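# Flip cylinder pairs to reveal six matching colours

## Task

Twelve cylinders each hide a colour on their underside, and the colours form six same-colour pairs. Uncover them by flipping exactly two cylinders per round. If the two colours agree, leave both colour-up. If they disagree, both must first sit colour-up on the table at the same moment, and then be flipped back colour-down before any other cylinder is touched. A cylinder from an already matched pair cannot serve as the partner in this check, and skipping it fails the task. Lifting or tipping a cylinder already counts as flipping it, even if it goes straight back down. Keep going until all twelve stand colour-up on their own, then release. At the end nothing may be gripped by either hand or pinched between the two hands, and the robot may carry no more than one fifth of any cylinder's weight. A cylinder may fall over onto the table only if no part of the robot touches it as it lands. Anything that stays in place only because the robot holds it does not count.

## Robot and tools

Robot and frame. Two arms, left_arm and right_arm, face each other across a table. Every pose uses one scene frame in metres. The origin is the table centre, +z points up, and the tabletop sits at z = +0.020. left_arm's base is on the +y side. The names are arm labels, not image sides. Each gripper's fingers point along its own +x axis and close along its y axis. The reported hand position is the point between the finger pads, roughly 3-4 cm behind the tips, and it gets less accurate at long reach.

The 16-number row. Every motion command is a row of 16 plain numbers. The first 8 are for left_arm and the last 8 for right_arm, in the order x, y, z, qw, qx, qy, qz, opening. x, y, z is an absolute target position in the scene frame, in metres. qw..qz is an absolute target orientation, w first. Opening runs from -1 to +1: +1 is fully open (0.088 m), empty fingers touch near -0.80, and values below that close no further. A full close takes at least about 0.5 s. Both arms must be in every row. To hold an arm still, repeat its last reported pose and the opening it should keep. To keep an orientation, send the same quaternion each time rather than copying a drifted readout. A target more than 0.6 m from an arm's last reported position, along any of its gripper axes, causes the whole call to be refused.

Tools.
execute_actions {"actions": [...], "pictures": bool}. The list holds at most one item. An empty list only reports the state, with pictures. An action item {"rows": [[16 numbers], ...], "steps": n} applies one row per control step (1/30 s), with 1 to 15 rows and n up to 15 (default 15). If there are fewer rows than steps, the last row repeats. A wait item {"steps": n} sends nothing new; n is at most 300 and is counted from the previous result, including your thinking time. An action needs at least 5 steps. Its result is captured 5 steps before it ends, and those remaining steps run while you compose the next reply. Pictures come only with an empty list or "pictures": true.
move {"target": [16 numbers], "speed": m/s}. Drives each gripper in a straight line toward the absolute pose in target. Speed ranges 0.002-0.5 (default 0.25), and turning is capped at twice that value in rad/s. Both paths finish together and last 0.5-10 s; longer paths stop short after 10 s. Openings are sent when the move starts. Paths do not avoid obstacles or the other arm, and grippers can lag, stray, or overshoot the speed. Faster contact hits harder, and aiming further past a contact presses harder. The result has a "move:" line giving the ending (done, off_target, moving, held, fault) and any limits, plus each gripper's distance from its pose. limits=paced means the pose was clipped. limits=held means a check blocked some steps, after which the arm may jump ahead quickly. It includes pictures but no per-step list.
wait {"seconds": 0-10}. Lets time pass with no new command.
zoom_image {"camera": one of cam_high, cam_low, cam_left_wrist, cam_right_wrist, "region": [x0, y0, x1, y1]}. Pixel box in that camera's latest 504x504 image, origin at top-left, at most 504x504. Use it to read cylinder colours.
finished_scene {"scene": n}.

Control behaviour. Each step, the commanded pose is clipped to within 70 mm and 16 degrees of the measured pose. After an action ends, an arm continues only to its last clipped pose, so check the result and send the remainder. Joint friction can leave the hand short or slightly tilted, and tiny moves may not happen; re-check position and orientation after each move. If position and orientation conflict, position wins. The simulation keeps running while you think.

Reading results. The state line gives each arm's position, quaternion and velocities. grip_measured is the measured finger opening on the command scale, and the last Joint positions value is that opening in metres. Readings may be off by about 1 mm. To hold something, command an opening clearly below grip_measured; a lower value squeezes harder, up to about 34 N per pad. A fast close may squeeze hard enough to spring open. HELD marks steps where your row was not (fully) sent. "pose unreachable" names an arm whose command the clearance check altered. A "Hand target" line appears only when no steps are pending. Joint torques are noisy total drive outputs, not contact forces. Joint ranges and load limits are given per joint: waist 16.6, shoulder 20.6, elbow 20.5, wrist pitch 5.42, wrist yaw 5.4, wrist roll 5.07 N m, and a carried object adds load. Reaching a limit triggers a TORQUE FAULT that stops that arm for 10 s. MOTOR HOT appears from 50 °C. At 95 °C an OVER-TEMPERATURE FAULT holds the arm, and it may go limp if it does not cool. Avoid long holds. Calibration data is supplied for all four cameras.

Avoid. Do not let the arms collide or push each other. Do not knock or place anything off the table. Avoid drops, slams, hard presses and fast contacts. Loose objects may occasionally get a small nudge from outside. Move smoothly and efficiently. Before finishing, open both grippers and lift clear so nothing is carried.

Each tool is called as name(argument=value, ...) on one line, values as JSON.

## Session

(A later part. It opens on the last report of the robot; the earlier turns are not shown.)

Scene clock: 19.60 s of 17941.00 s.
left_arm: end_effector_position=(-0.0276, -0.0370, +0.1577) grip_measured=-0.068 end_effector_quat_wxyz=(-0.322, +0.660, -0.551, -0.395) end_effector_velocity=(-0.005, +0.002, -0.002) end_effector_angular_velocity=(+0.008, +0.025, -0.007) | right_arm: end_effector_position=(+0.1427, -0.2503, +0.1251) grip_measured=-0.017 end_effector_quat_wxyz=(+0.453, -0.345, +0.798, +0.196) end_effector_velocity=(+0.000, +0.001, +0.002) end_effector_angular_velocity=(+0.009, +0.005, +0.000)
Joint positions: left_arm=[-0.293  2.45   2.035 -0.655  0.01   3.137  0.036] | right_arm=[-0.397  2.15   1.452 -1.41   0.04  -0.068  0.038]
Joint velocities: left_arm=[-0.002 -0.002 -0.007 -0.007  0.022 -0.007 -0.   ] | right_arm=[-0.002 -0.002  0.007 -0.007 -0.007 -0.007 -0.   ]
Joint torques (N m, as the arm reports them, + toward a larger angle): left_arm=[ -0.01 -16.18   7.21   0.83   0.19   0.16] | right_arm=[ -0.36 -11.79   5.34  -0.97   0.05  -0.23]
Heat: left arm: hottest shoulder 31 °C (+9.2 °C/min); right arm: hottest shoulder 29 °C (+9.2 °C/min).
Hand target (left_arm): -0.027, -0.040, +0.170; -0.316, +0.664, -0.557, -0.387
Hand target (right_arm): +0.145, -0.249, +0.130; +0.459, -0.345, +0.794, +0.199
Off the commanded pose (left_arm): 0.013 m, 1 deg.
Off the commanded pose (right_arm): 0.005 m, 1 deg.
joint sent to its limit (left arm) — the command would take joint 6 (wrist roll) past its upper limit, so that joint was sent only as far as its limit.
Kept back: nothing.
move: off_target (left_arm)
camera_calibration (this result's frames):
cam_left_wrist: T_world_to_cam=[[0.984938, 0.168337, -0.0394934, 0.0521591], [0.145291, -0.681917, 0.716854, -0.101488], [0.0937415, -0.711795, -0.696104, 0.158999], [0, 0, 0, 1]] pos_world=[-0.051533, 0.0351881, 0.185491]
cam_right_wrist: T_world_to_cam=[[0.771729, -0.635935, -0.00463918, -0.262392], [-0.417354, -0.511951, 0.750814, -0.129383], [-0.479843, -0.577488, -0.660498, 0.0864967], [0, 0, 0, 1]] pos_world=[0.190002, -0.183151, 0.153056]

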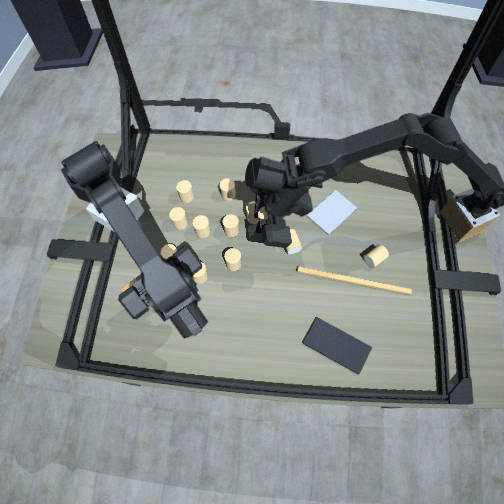

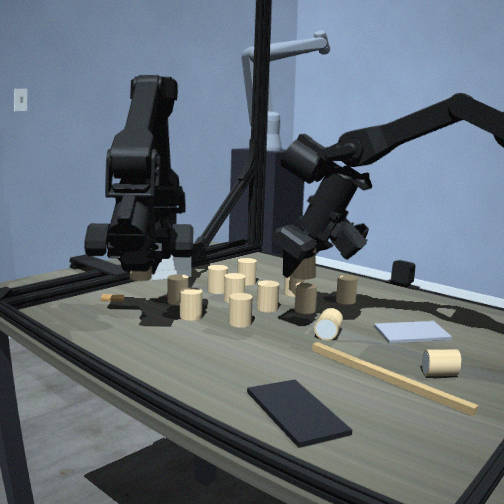

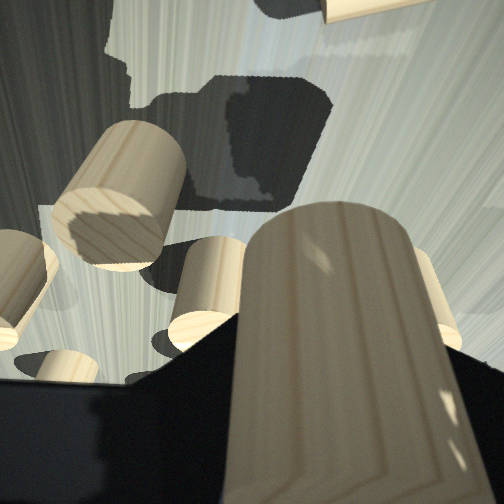

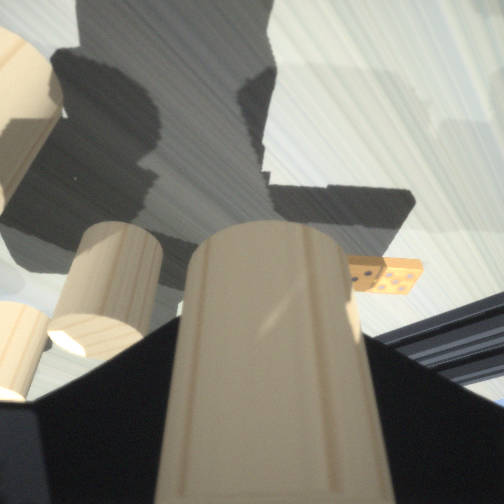

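move(target=[-0.15,0.25,0.14,0.646,0.192,0.173,-0.718,-0.3,0.18,-0.278,0.11,0.914,-0.084,0.245,0.315,-0.3], speed=0.4)

move(target=[-0.15,0.25,0.055,0.646,0.192,0.173,-0.718,-0.3,0.18,-0.278,0.047,0.914,-0.084,0.245,0.315,-0.3], speed=0.1)

Scene clock: 24.27 s of 17941.00 s.
left_arm: end_effector_position=(-0.1501, +0.2483, +0.1411) grip_measured=-0.068 end_effector_quat_wxyz=(+0.644, +0.195, +0.173, -0.720) end_effector_velocity=(-0.002, +0.004, -0.003) end_effector_angular_velocity=(+0.009, +0.015, +0.005) | right_arm: end_effector_position=(+0.1809, -0.2764, +0.1123) grip_measured=-0.017 end_effector_quat_wxyz=(+0.915, -0.089, +0.239, +0.312) end_effector_velocity=(-0.003, +0.002, -0.000) end_effector_angular_velocity=(+0.010, -0.009, +0.020)
Joint positions: left_arm=[-0.498  1.527  0.062  0.936  0.08   0.048  0.036] | right_arm=[-0.641  1.672  0.097  1.053 -0.138 -0.096  0.038]
Joint velocities: left_arm=[-0.012  0.002 -0.012  0.007 -0.007 -0.022 -0.   ] | right_arm=[-0.002  0.027 -0.012  0.051 -0.022 -0.007 -0.   ]
Joint torques (N m, as the arm reports them, + toward a larger angle): left_arm=[-0.34 -4.67  2.67  1.81 -0.08 -0.03] | right_arm=[-0.31 -4.04  2.13  1.55 -0.19  0.2 ]
Heat: left arm: hottest shoulder 32 °C (+9.9 °C/min); right arm: hottest shoulder 29 °C (+7.4 °C/min).
Hand target (left_arm): -0.150, +0.250, +0.141; +0.645, +0.193, +0.173, -0.719
Hand target (right_arm): +0.179, -0.278, +0.110; +0.915, -0.087, +0.244, +0.311
Off the commanded pose (left_arm): 0.002 m, 0 deg.
Off the commanded pose (right_arm): 0.003 m, 1 deg.
Kept back: nothing.
move: done
camera_calibration (this result's frames):
cam_left_wrist: T_world_to_cam=[[-0.996371, 0.0831217, -0.0183193, -0.15502], [0.0734547, 0.730971, -0.678444, -0.0419768], [-0.0430025, -0.677328, -0.734424, 0.338258], [0, 0, 0, 1]] pos_world=[-0.136828, 0.272681, 0.217106]
cam_right_wrist: T_world_to_cam=[[0.613632, -0.785518, 0.0801107, -0.330787], [-0.547041, -0.496102, -0.674262, 0.0706917], [0.569388, 0.369925, -0.734134, 0.161524], [0, 0, 0, 1]] pos_world=[0.149682, -0.28452, 0.192745]

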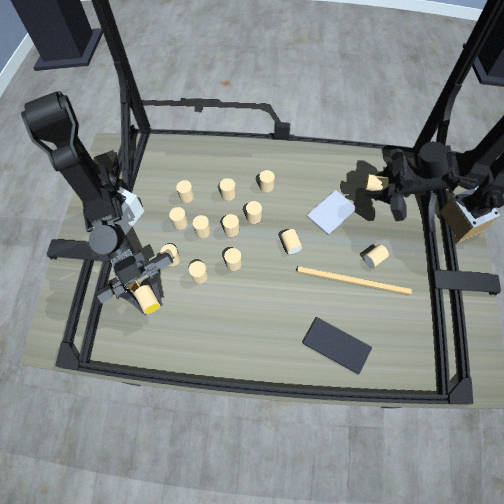

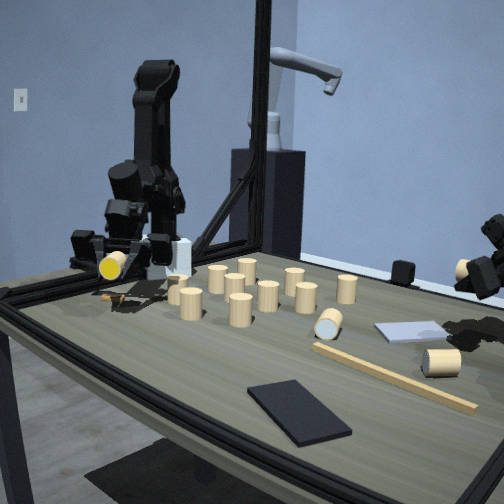

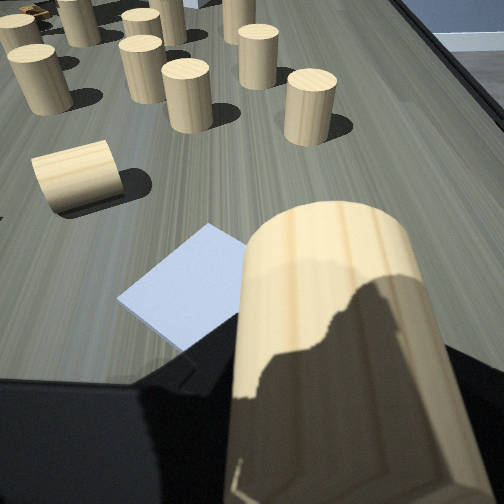

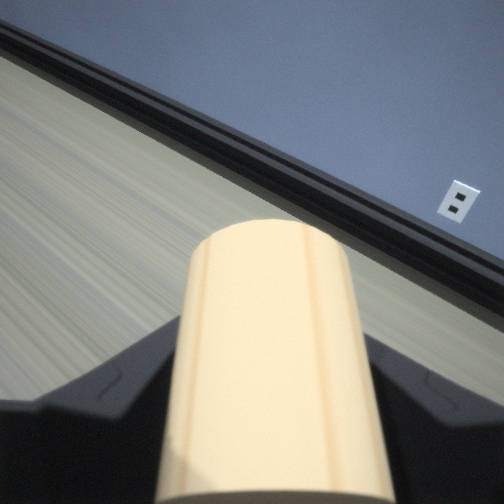

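Scene clock: 25.60 s of 17941.00 s.
left_arm: end_effector_position=(-0.1499, +0.2506, +0.0559) grip_measured=-0.069 end_effector_quat_wxyz=(+0.633, +0.228, +0.209, -0.709) end_effector_velocity=(-0.002, +0.002, -0.005) end_effector_angular_velocity=(+0.024, +0.022, +0.005) | right_arm: end_effector_position=(+0.1794, -0.2778, +0.0498) grip_measured=-0.018 end_effector_quat_wxyz=(+0.908, -0.088, +0.262, +0.315) end_effector_velocity=(+0.000, -0.001, -0.002) end_effector_angular_velocity=(-0.002, +0.000, +0.003)
Joint positions: left_arm=[-0.498  2.324  0.119  1.574  0.079  0.048  0.036] | right_arm=[-0.655  2.269  0.132  1.569 -0.161 -0.096  0.038]
Joint velocities: left_arm=[-0.002  0.007  0.007 -0.022  0.007 -0.022 -0.   ] | right_arm=[-0.007  0.012  0.002  0.007 -0.007 -0.007 -0.   ]
Joint torques (N m, as the arm reports them, + toward a larger angle): left_arm=[ 0.03 -4.2  -0.05  1.81  0.02  0.01] | right_arm=[-0.35 -5.13  0.    1.51 -0.19 -0.15]
Heat: left arm: hottest shoulder 32 °C (+9.4 °C/min); right arm: hottest shoulder 29 °C (+7.0 °C/min).
Hand target (left_arm): -0.150, +0.250, +0.054; +0.633, +0.229, +0.208, -0.709
Hand target (right_arm): +0.180, -0.278, +0.048; +0.908, -0.089, +0.262, +0.316
Off the commanded pose (left_arm): 0.001 m, 6 deg.
Off the commanded pose (right_arm): 0.003 m, 2 deg.
joint sent to its limit (left arm) — the command would take joint 4 (wrist pitch) past its upper limit, so that joint was sent only as far as its limit.
joint sent to its limit (right arm) — the command would take joint 4 (wrist pitch) past its upper limit, so that joint was sent only as far as its limit.
Kept back: nothing.
move: off_target (left_arm)
camera_calibration (this result's frames):
cam_left_wrist: T_world_to_cam=[[-0.996413, 0.0837223, -0.0123289, -0.157048], [0.0743143, 0.79598, -0.600744, -0.121957], [-0.0404821, -0.599505, -0.799347, 0.261724], [0, 0, 0, 1]] pos_world=[-0.136826, 0.267129, 0.134007]
cam_right_wrist: T_world_to_cam=[[0.621739, -0.780931, 0.0598908, -0.325132], [-0.574752, -0.506861, -0.642458, 0.0273606], [0.532072, 0.365019, -0.763977, 0.123897], [0, 0, 0, 1]] pos_world=[0.151951, -0.285262, 0.131705]

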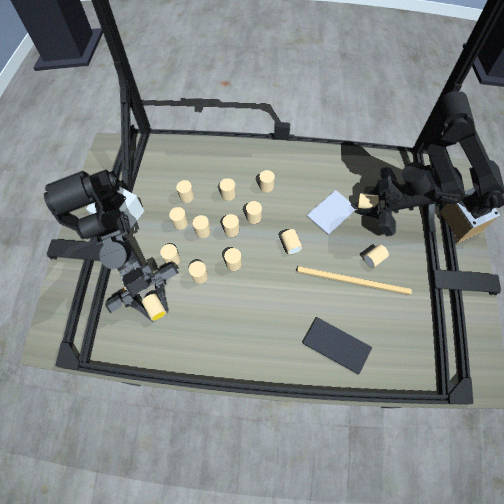

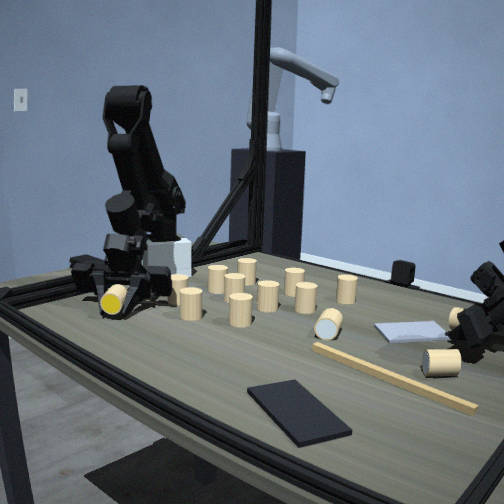

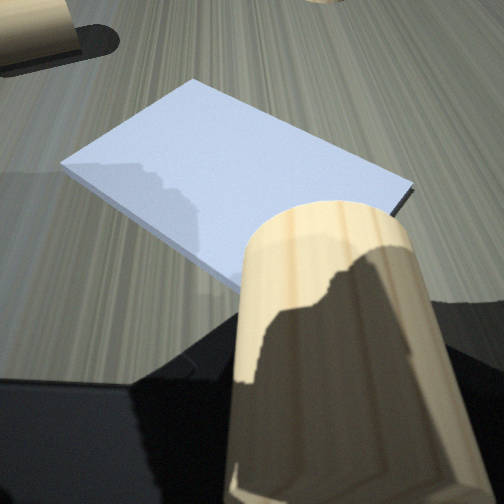

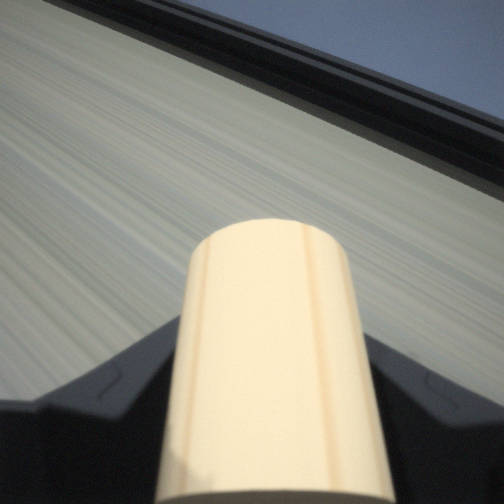

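move(target=[-0.21,0.2,0.075,0.575,0.208,0.154,-0.777,-0.3,0.225,-0.24,0.065,0.914,-0.084,0.245,0.315,-0.3], speed=0.15)

move(target=[-0.21,0.2,0.045,0.575,0.208,0.154,-0.777,-0.3,0.225,-0.24,0.038,0.914,-0.084,0.245,0.315,-0.3], speed=0.06)

zoom_image(camera="cam_low", region=[50,230,504,400])

Scene clock: 27.07 s of 17941.00 s.
left_arm: end_effector_position=(-0.2080, +0.2035, +0.0715) grip_measured=-0.068 end_effector_quat_wxyz=(+0.576, +0.212, +0.160, -0.773) end_effector_velocity=(-0.004, -0.001, +0.001) end_effector_angular_velocity=(+0.000, +0.010, -0.010) | right_arm: end_effector_position=(+0.2224, -0.2424, +0.0603) grip_measured=-0.018 end_effector_quat_wxyz=(+0.911, -0.087, +0.250, +0.315) end_effector_velocity=(-0.001, -0.000, -0.003) end_effector_angular_velocity=(-0.013, +0.017, +0.008)
Joint positions: left_arm=[-0.665  2.228  0.285  1.403  0.091  0.05   0.036] | right_arm=[-0.6    2.148  0.324  1.284 -0.112 -0.069  0.038]
Joint velocities: left_arm=[-0.007 -0.002  0.007 -0.007  0.007 -0.007 -0.   ] | right_arm=[-0.002 -0.007  0.007 -0.037 -0.007 -0.007  0.   ]
Joint torques (N m, as the arm reports them, + toward a larger angle): left_arm=[-0.23 -7.87  1.77  1.53  0.2   0.17] | right_arm=[ 0.32 -8.7   2.15  1.18  0.    0.18]
Heat: left arm: hottest shoulder 32 °C (+8.9 °C/min); right arm: hottest shoulder 29 °C (+6.7 °C/min).
Hand target (left_arm): -0.210, +0.200, +0.075; -0.574, -0.208, -0.154, +0.777
Hand target (right_arm): +0.225, -0.240, +0.064; +0.913, -0.084, +0.245, +0.315
Off the commanded pose (left_arm): 0.005 m, 1 deg.
Off the commanded pose (right_arm): 0.006 m, 1 deg.
Kept back: nothing.
move: done
camera_calibration (this result's frames):
cam_left_wrist: T_world_to_cam=[[-0.966185, 0.2575, -0.0134053, -0.239829], [0.199758, 0.714626, -0.670378, -0.0231978], [-0.163043, -0.650387, -0.741899, 0.22445], [0, 0, 0, 1]] pos_world=[-0.19049, 0.224313, 0.147753]
cam_right_wrist: T_world_to_cam=[[0.619417, -0.782216, 0.0667846, -0.325017], [-0.560208, -0.500001, -0.660429, 0.0763297], [0.549991, 0.371668, -0.747913, 0.0927731], [0, 0, 0, 1]] pos_world=[0.193057, -0.250549, 0.141503]

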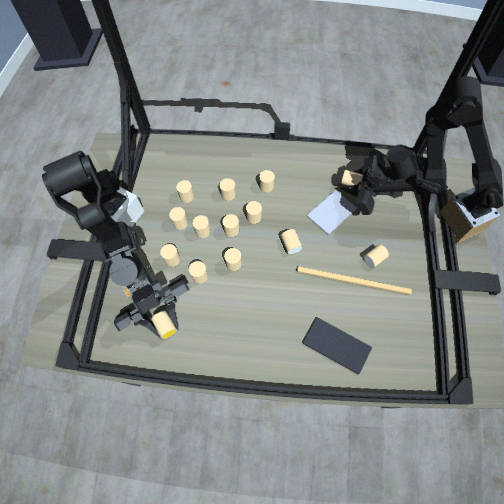

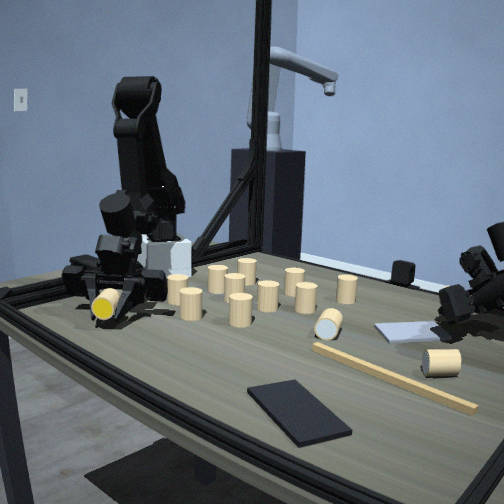

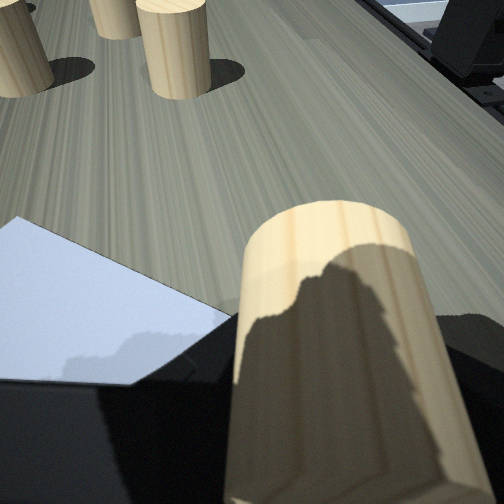

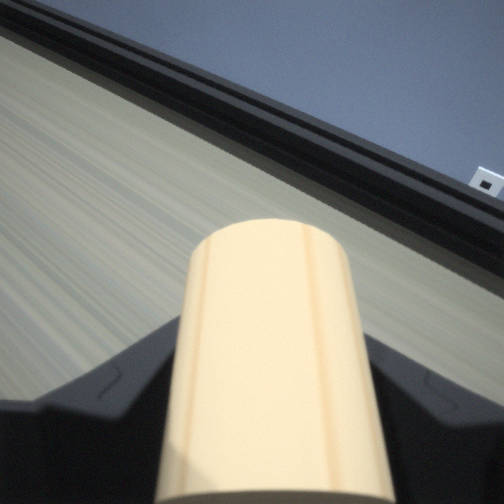

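Scene clock: 27.87 s of 17941.00 s.
left_arm: end_effector_position=(-0.2090, +0.1988, +0.0512) grip_measured=-0.069 end_effector_quat_wxyz=(+0.578, +0.202, +0.150, -0.776) end_effector_velocity=(+0.002, +0.001, -0.006) end_effector_angular_velocity=(+0.013, +0.000, +0.012) | right_arm: end_effector_position=(+0.2259, -0.2404, +0.0431) grip_measured=-0.018 end_effector_quat_wxyz=(+0.915, -0.085, +0.239, +0.315) end_effector_velocity=(+0.000, +0.000, -0.001) end_effector_angular_velocity=(+0.002, -0.008, +0.008)
Joint positions: left_arm=[-0.665  2.411  0.331  1.569  0.091  0.052  0.036] | right_arm=[-0.6    2.297  0.355  1.427 -0.112 -0.069  0.038]
Joint velocities: left_arm=[ 0.002  0.027  0.007  0.007 -0.007 -0.007 -0.   ] | right_arm=[-0.002  0.017  0.002  0.022 -0.007 -0.007 -0.   ]
Joint torques (N m, as the arm reports them, + toward a larger angle): left_arm=[-0.06 -4.47  1.44  1.37  0.17  0.11] | right_arm=[ 0.29 -5.73  1.48  1.17 -0.03  0.19]
Heat: left arm: hottest shoulder 32 °C (+8.6 °C/min); right arm: hottest shoulder 29 °C (+6.5 °C/min).
Hand target (left_arm): -0.210, +0.200, +0.045; -0.574, -0.208, -0.154, +0.777
Hand target (right_arm): +0.225, -0.240, +0.038; +0.913, -0.084, +0.245, +0.315
Off the commanded pose (left_arm): 0.006 m, 1 deg.
Off the commanded pose (right_arm): 0.005 m, 1 deg.
Kept back: nothing.
move: done
camera_calibration (this result's frames):
cam_left_wrist: T_world_to_cam=[[-0.965794, 0.258688, -0.0179613, -0.239789], [0.198735, 0.693909, -0.692094, -0.0282073], [-0.166573, -0.67199, -0.721584, 0.208684], [0, 0, 0, 1]] pos_world=[-0.19122, 0.221837, 0.126754]
cam_right_wrist: T_world_to_cam=[[0.617469, -0.78344, 0.0703823, -0.324542], [-0.54656, -0.491672, -0.677887, 0.0676347], [0.565689, 0.380106, -0.731789, 0.0749915], [0, 0, 0, 1]] pos_world=[0.194939, -0.24951, 0.123569]

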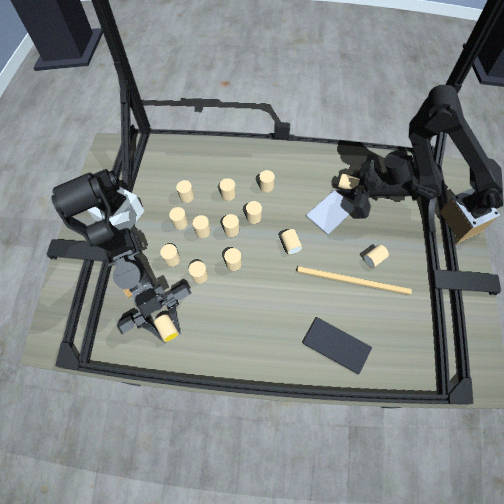

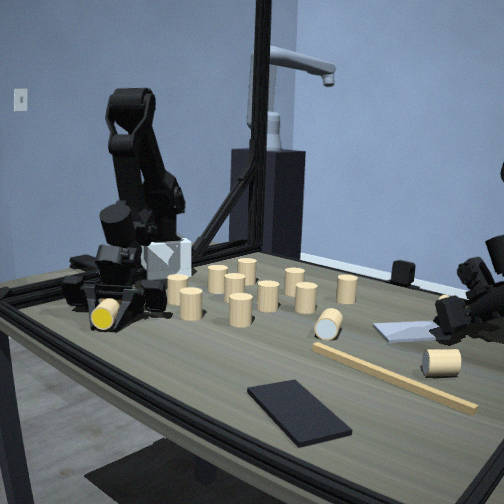

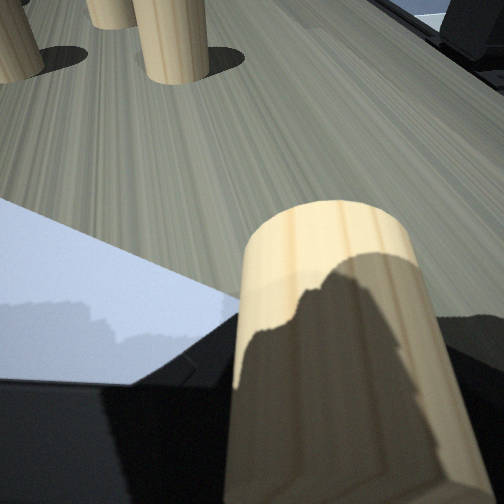

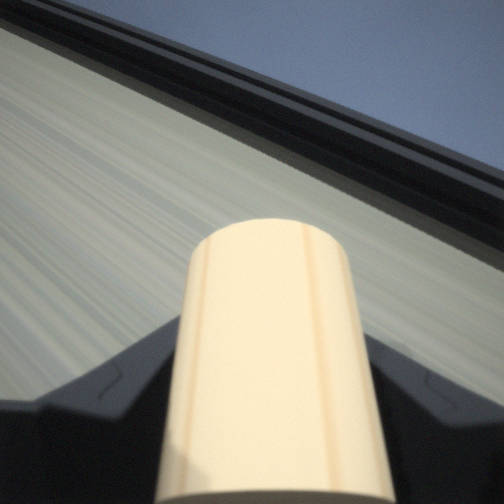

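Region (50, 230, 504, 400) of cam_low's 504x504 image, scaled by 1.110, with more detail than that image has; it fills the top 189 rows of this view, and the rest is white.

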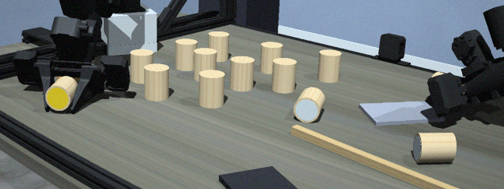

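move(target=[-0.21,0.2,0.047,0.575,0.208,0.154,-0.777,0.3,0.225,-0.24,0.04,0.914,-0.084,0.245,0.315,0.3])

move(target=[-0.218,0.175,0.11,0.297,0.696,0.515,-0.402,0.5,0.24,-0.228,0.11,0.473,-0.282,0.819,0.163,0.5], speed=0.4)

Scene clock: 28.87 s of 17941.00 s.
left_arm: end_effector_position=(-0.2121, +0.1993, +0.0509) grip_measured=+0.297 end_effector_quat_wxyz=(+0.573, +0.202, +0.149, -0.780) end_effector_velocity=(+0.002, +0.002, -0.004) end_effector_angular_velocity=(+0.023, -0.002, +0.012) | right_arm: end_effector_position=(+0.2251, -0.2391, +0.0429) grip_measured=+0.298 end_effector_quat_wxyz=(+0.914, -0.085, +0.239, +0.318) end_effector_velocity=(-0.001, -0.003, -0.003) end_effector_angular_velocity=(-0.024, -0.003, +0.002)
Joint positions: left_arm=[-0.671  2.413  0.333  1.57   0.098  0.053  0.054] | right_arm=[-0.597  2.299  0.355  1.428 -0.115 -0.068  0.054]
Joint velocities: left_arm=[ 0.002 -0.002 -0.002 -0.022 -0.007 -0.007  0.   ] | right_arm=[-0.002  0.002 -0.002 -0.007  0.007 -0.022  0.001]
Joint torques (N m, as the arm reports them, + toward a larger angle): left_arm=[ 0.43 -6.13  0.71  0.86 -0.11 -0.01] | right_arm=[-0.02 -7.08  1.12  0.72  0.05  0.2 ]
Heat: left arm: hottest shoulder 32 °C (+8.3 °C/min); right arm: hottest shoulder 30 °C (+8.3 °C/min).
Hand target (left_arm): -0.210, +0.200, +0.047; -0.575, -0.208, -0.154, +0.776
Hand target (right_arm): +0.225, -0.240, +0.040; +0.913, -0.084, +0.245, +0.315
Off the commanded pose (left_arm): 0.004 m, 1 deg.
Off the commanded pose (right_arm): 0.003 m, 1 deg.
Kept back: nothing.
move: done
camera_calibration (this result's frames):
cam_left_wrist: T_world_to_cam=[[-0.962539, 0.270709, -0.0153145, -0.244717], [0.205481, 0.691431, -0.692604, -0.0261905], [-0.176905, -0.669805, -0.721156, 0.205557], [0, 0, 0, 1]] pos_world=[-0.193804, 0.222039, 0.126352]
cam_right_wrist: T_world_to_cam=[[0.621852, -0.780128, 0.0685627, -0.323122], [-0.544501, -0.493628, -0.678123, 0.0667358], [0.562867, 0.384359, -0.731744, 0.0764899], [0, 0, 0, 1]] pos_world=[0.194218, -0.248534, 0.12338]

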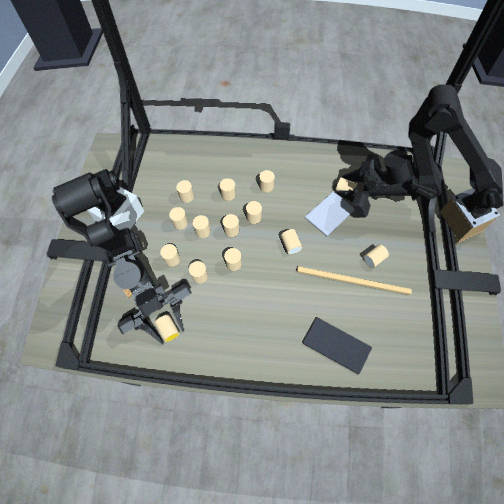

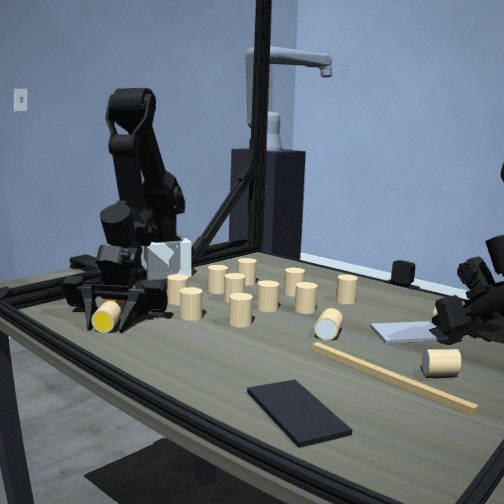

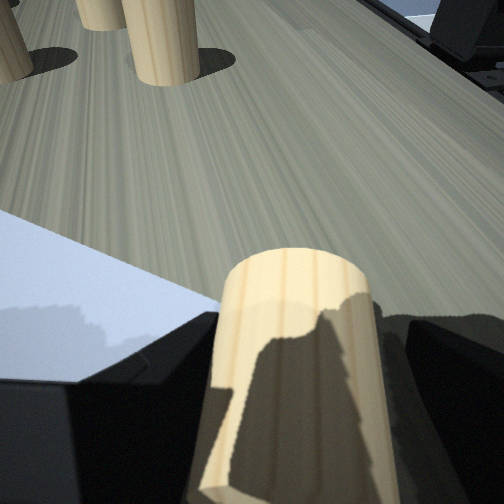

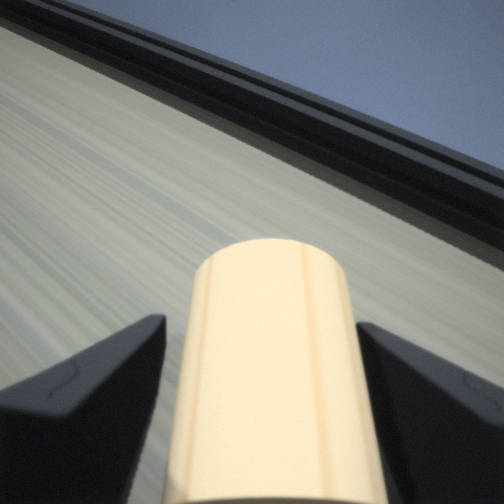

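Scene clock: 31.47 s of 17941.00 s.
left_arm: end_effector_position=(-0.2175, +0.1746, +0.1124) grip_measured=+0.500 end_effector_quat_wxyz=(+0.301, +0.690, +0.518, -0.406) end_effector_velocity=(+0.003, +0.002, +0.004) end_effector_angular_velocity=(+0.028, -0.038, +0.006) | right_arm: end_effector_position=(+0.2413, -0.2281, +0.1137) grip_measured=+0.500 end_effector_quat_wxyz=(+0.490, -0.279, +0.807, +0.176) end_effector_velocity=(-0.000, +0.000, -0.001) end_effector_angular_velocity=(+0.004, +0.012, +0.001)
Joint positions: left_arm=[-0.72   2.504  1.946 -1.523 -0.017  0.041  0.064] | right_arm=[-0.538  2.466  1.985 -1.564  0.025 -0.072  0.064]
Joint velocities: left_arm=[-0.002  0.017  0.032 -0.051 -0.022 -0.022 -0.   ] | right_arm=[-0.002  0.007  0.007 -0.007 -0.007 -0.007 -0.   ]
Joint torques (N m, as the arm reports them, + toward a larger angle): left_arm=[ -0.26 -10.02   5.52  -0.64  -0.12  -0.09] | right_arm=[  0.28 -10.73   5.89  -0.84   0.04   0.18]
Heat: left arm: hottest shoulder 32 °C (+7.6 °C/min); right arm: hottest shoulder 30 °C (+7.6 °C/min).
Hand target (left_arm): -0.218, +0.175, +0.108; +0.299, +0.693, +0.519, -0.401
Hand target (right_arm): +0.241, -0.228, +0.109; +0.485, -0.280, +0.810, +0.172
Off the commanded pose (left_arm): 0.003 m, 1 deg.
Off the commanded pose (right_arm): 0.004 m, 3 deg.
joint sent to its limit (right arm) — the command would take joint 4 (wrist pitch) past its lower limit, so that joint was sent only as far as its limit.
Kept back: nothing.
move: off_target (right_arm)
camera_calibration (this result's frames):
cam_left_wrist: T_world_to_cam=[[-0.954615, 0.296932, -0.0232957, -0.244292], [0.189008, 0.664378, 0.723103, -0.123392], [0.230189, 0.685882, -0.690347, 0.0808539], [0, 0, 0, 1]] pos_world=[-0.228494, 0.0990608, 0.139352]
cam_right_wrist: T_world_to_cam=[[0.67242, -0.740083, -0.0113012, -0.323443], [-0.517623, -0.481103, 0.707535, -0.0322162], [-0.529072, -0.469911, -0.706588, 0.180716], [0, 0, 0, 1]] pos_world=[0.296426, -0.169954, 0.146831]

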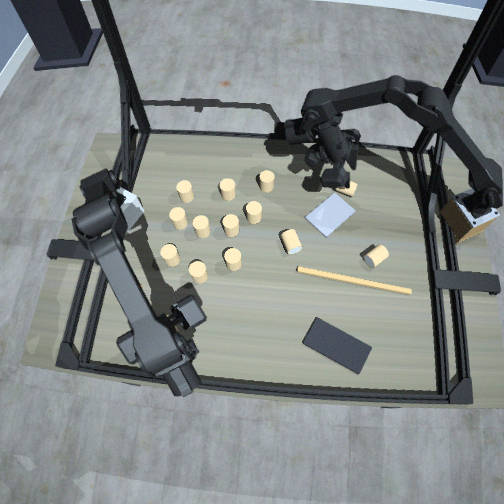

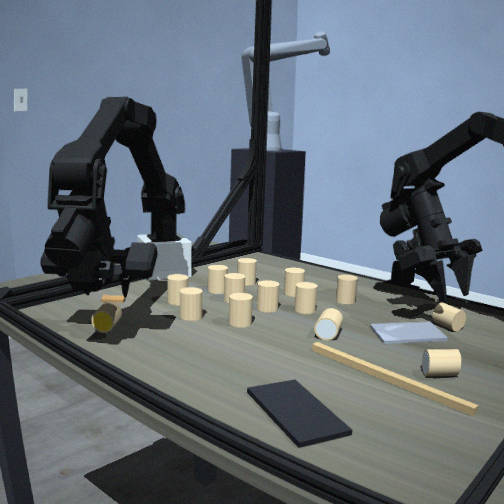

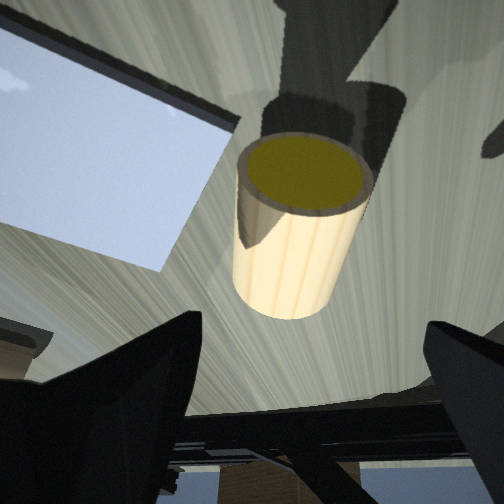

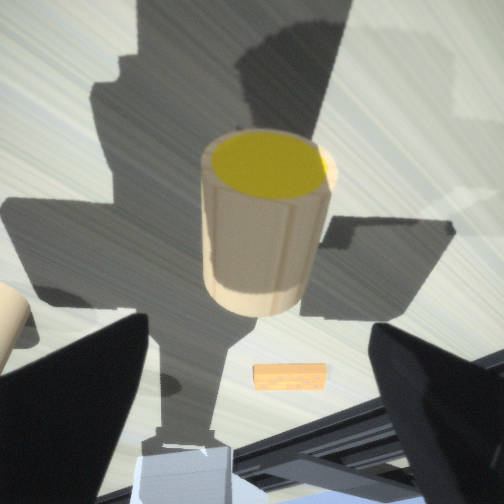

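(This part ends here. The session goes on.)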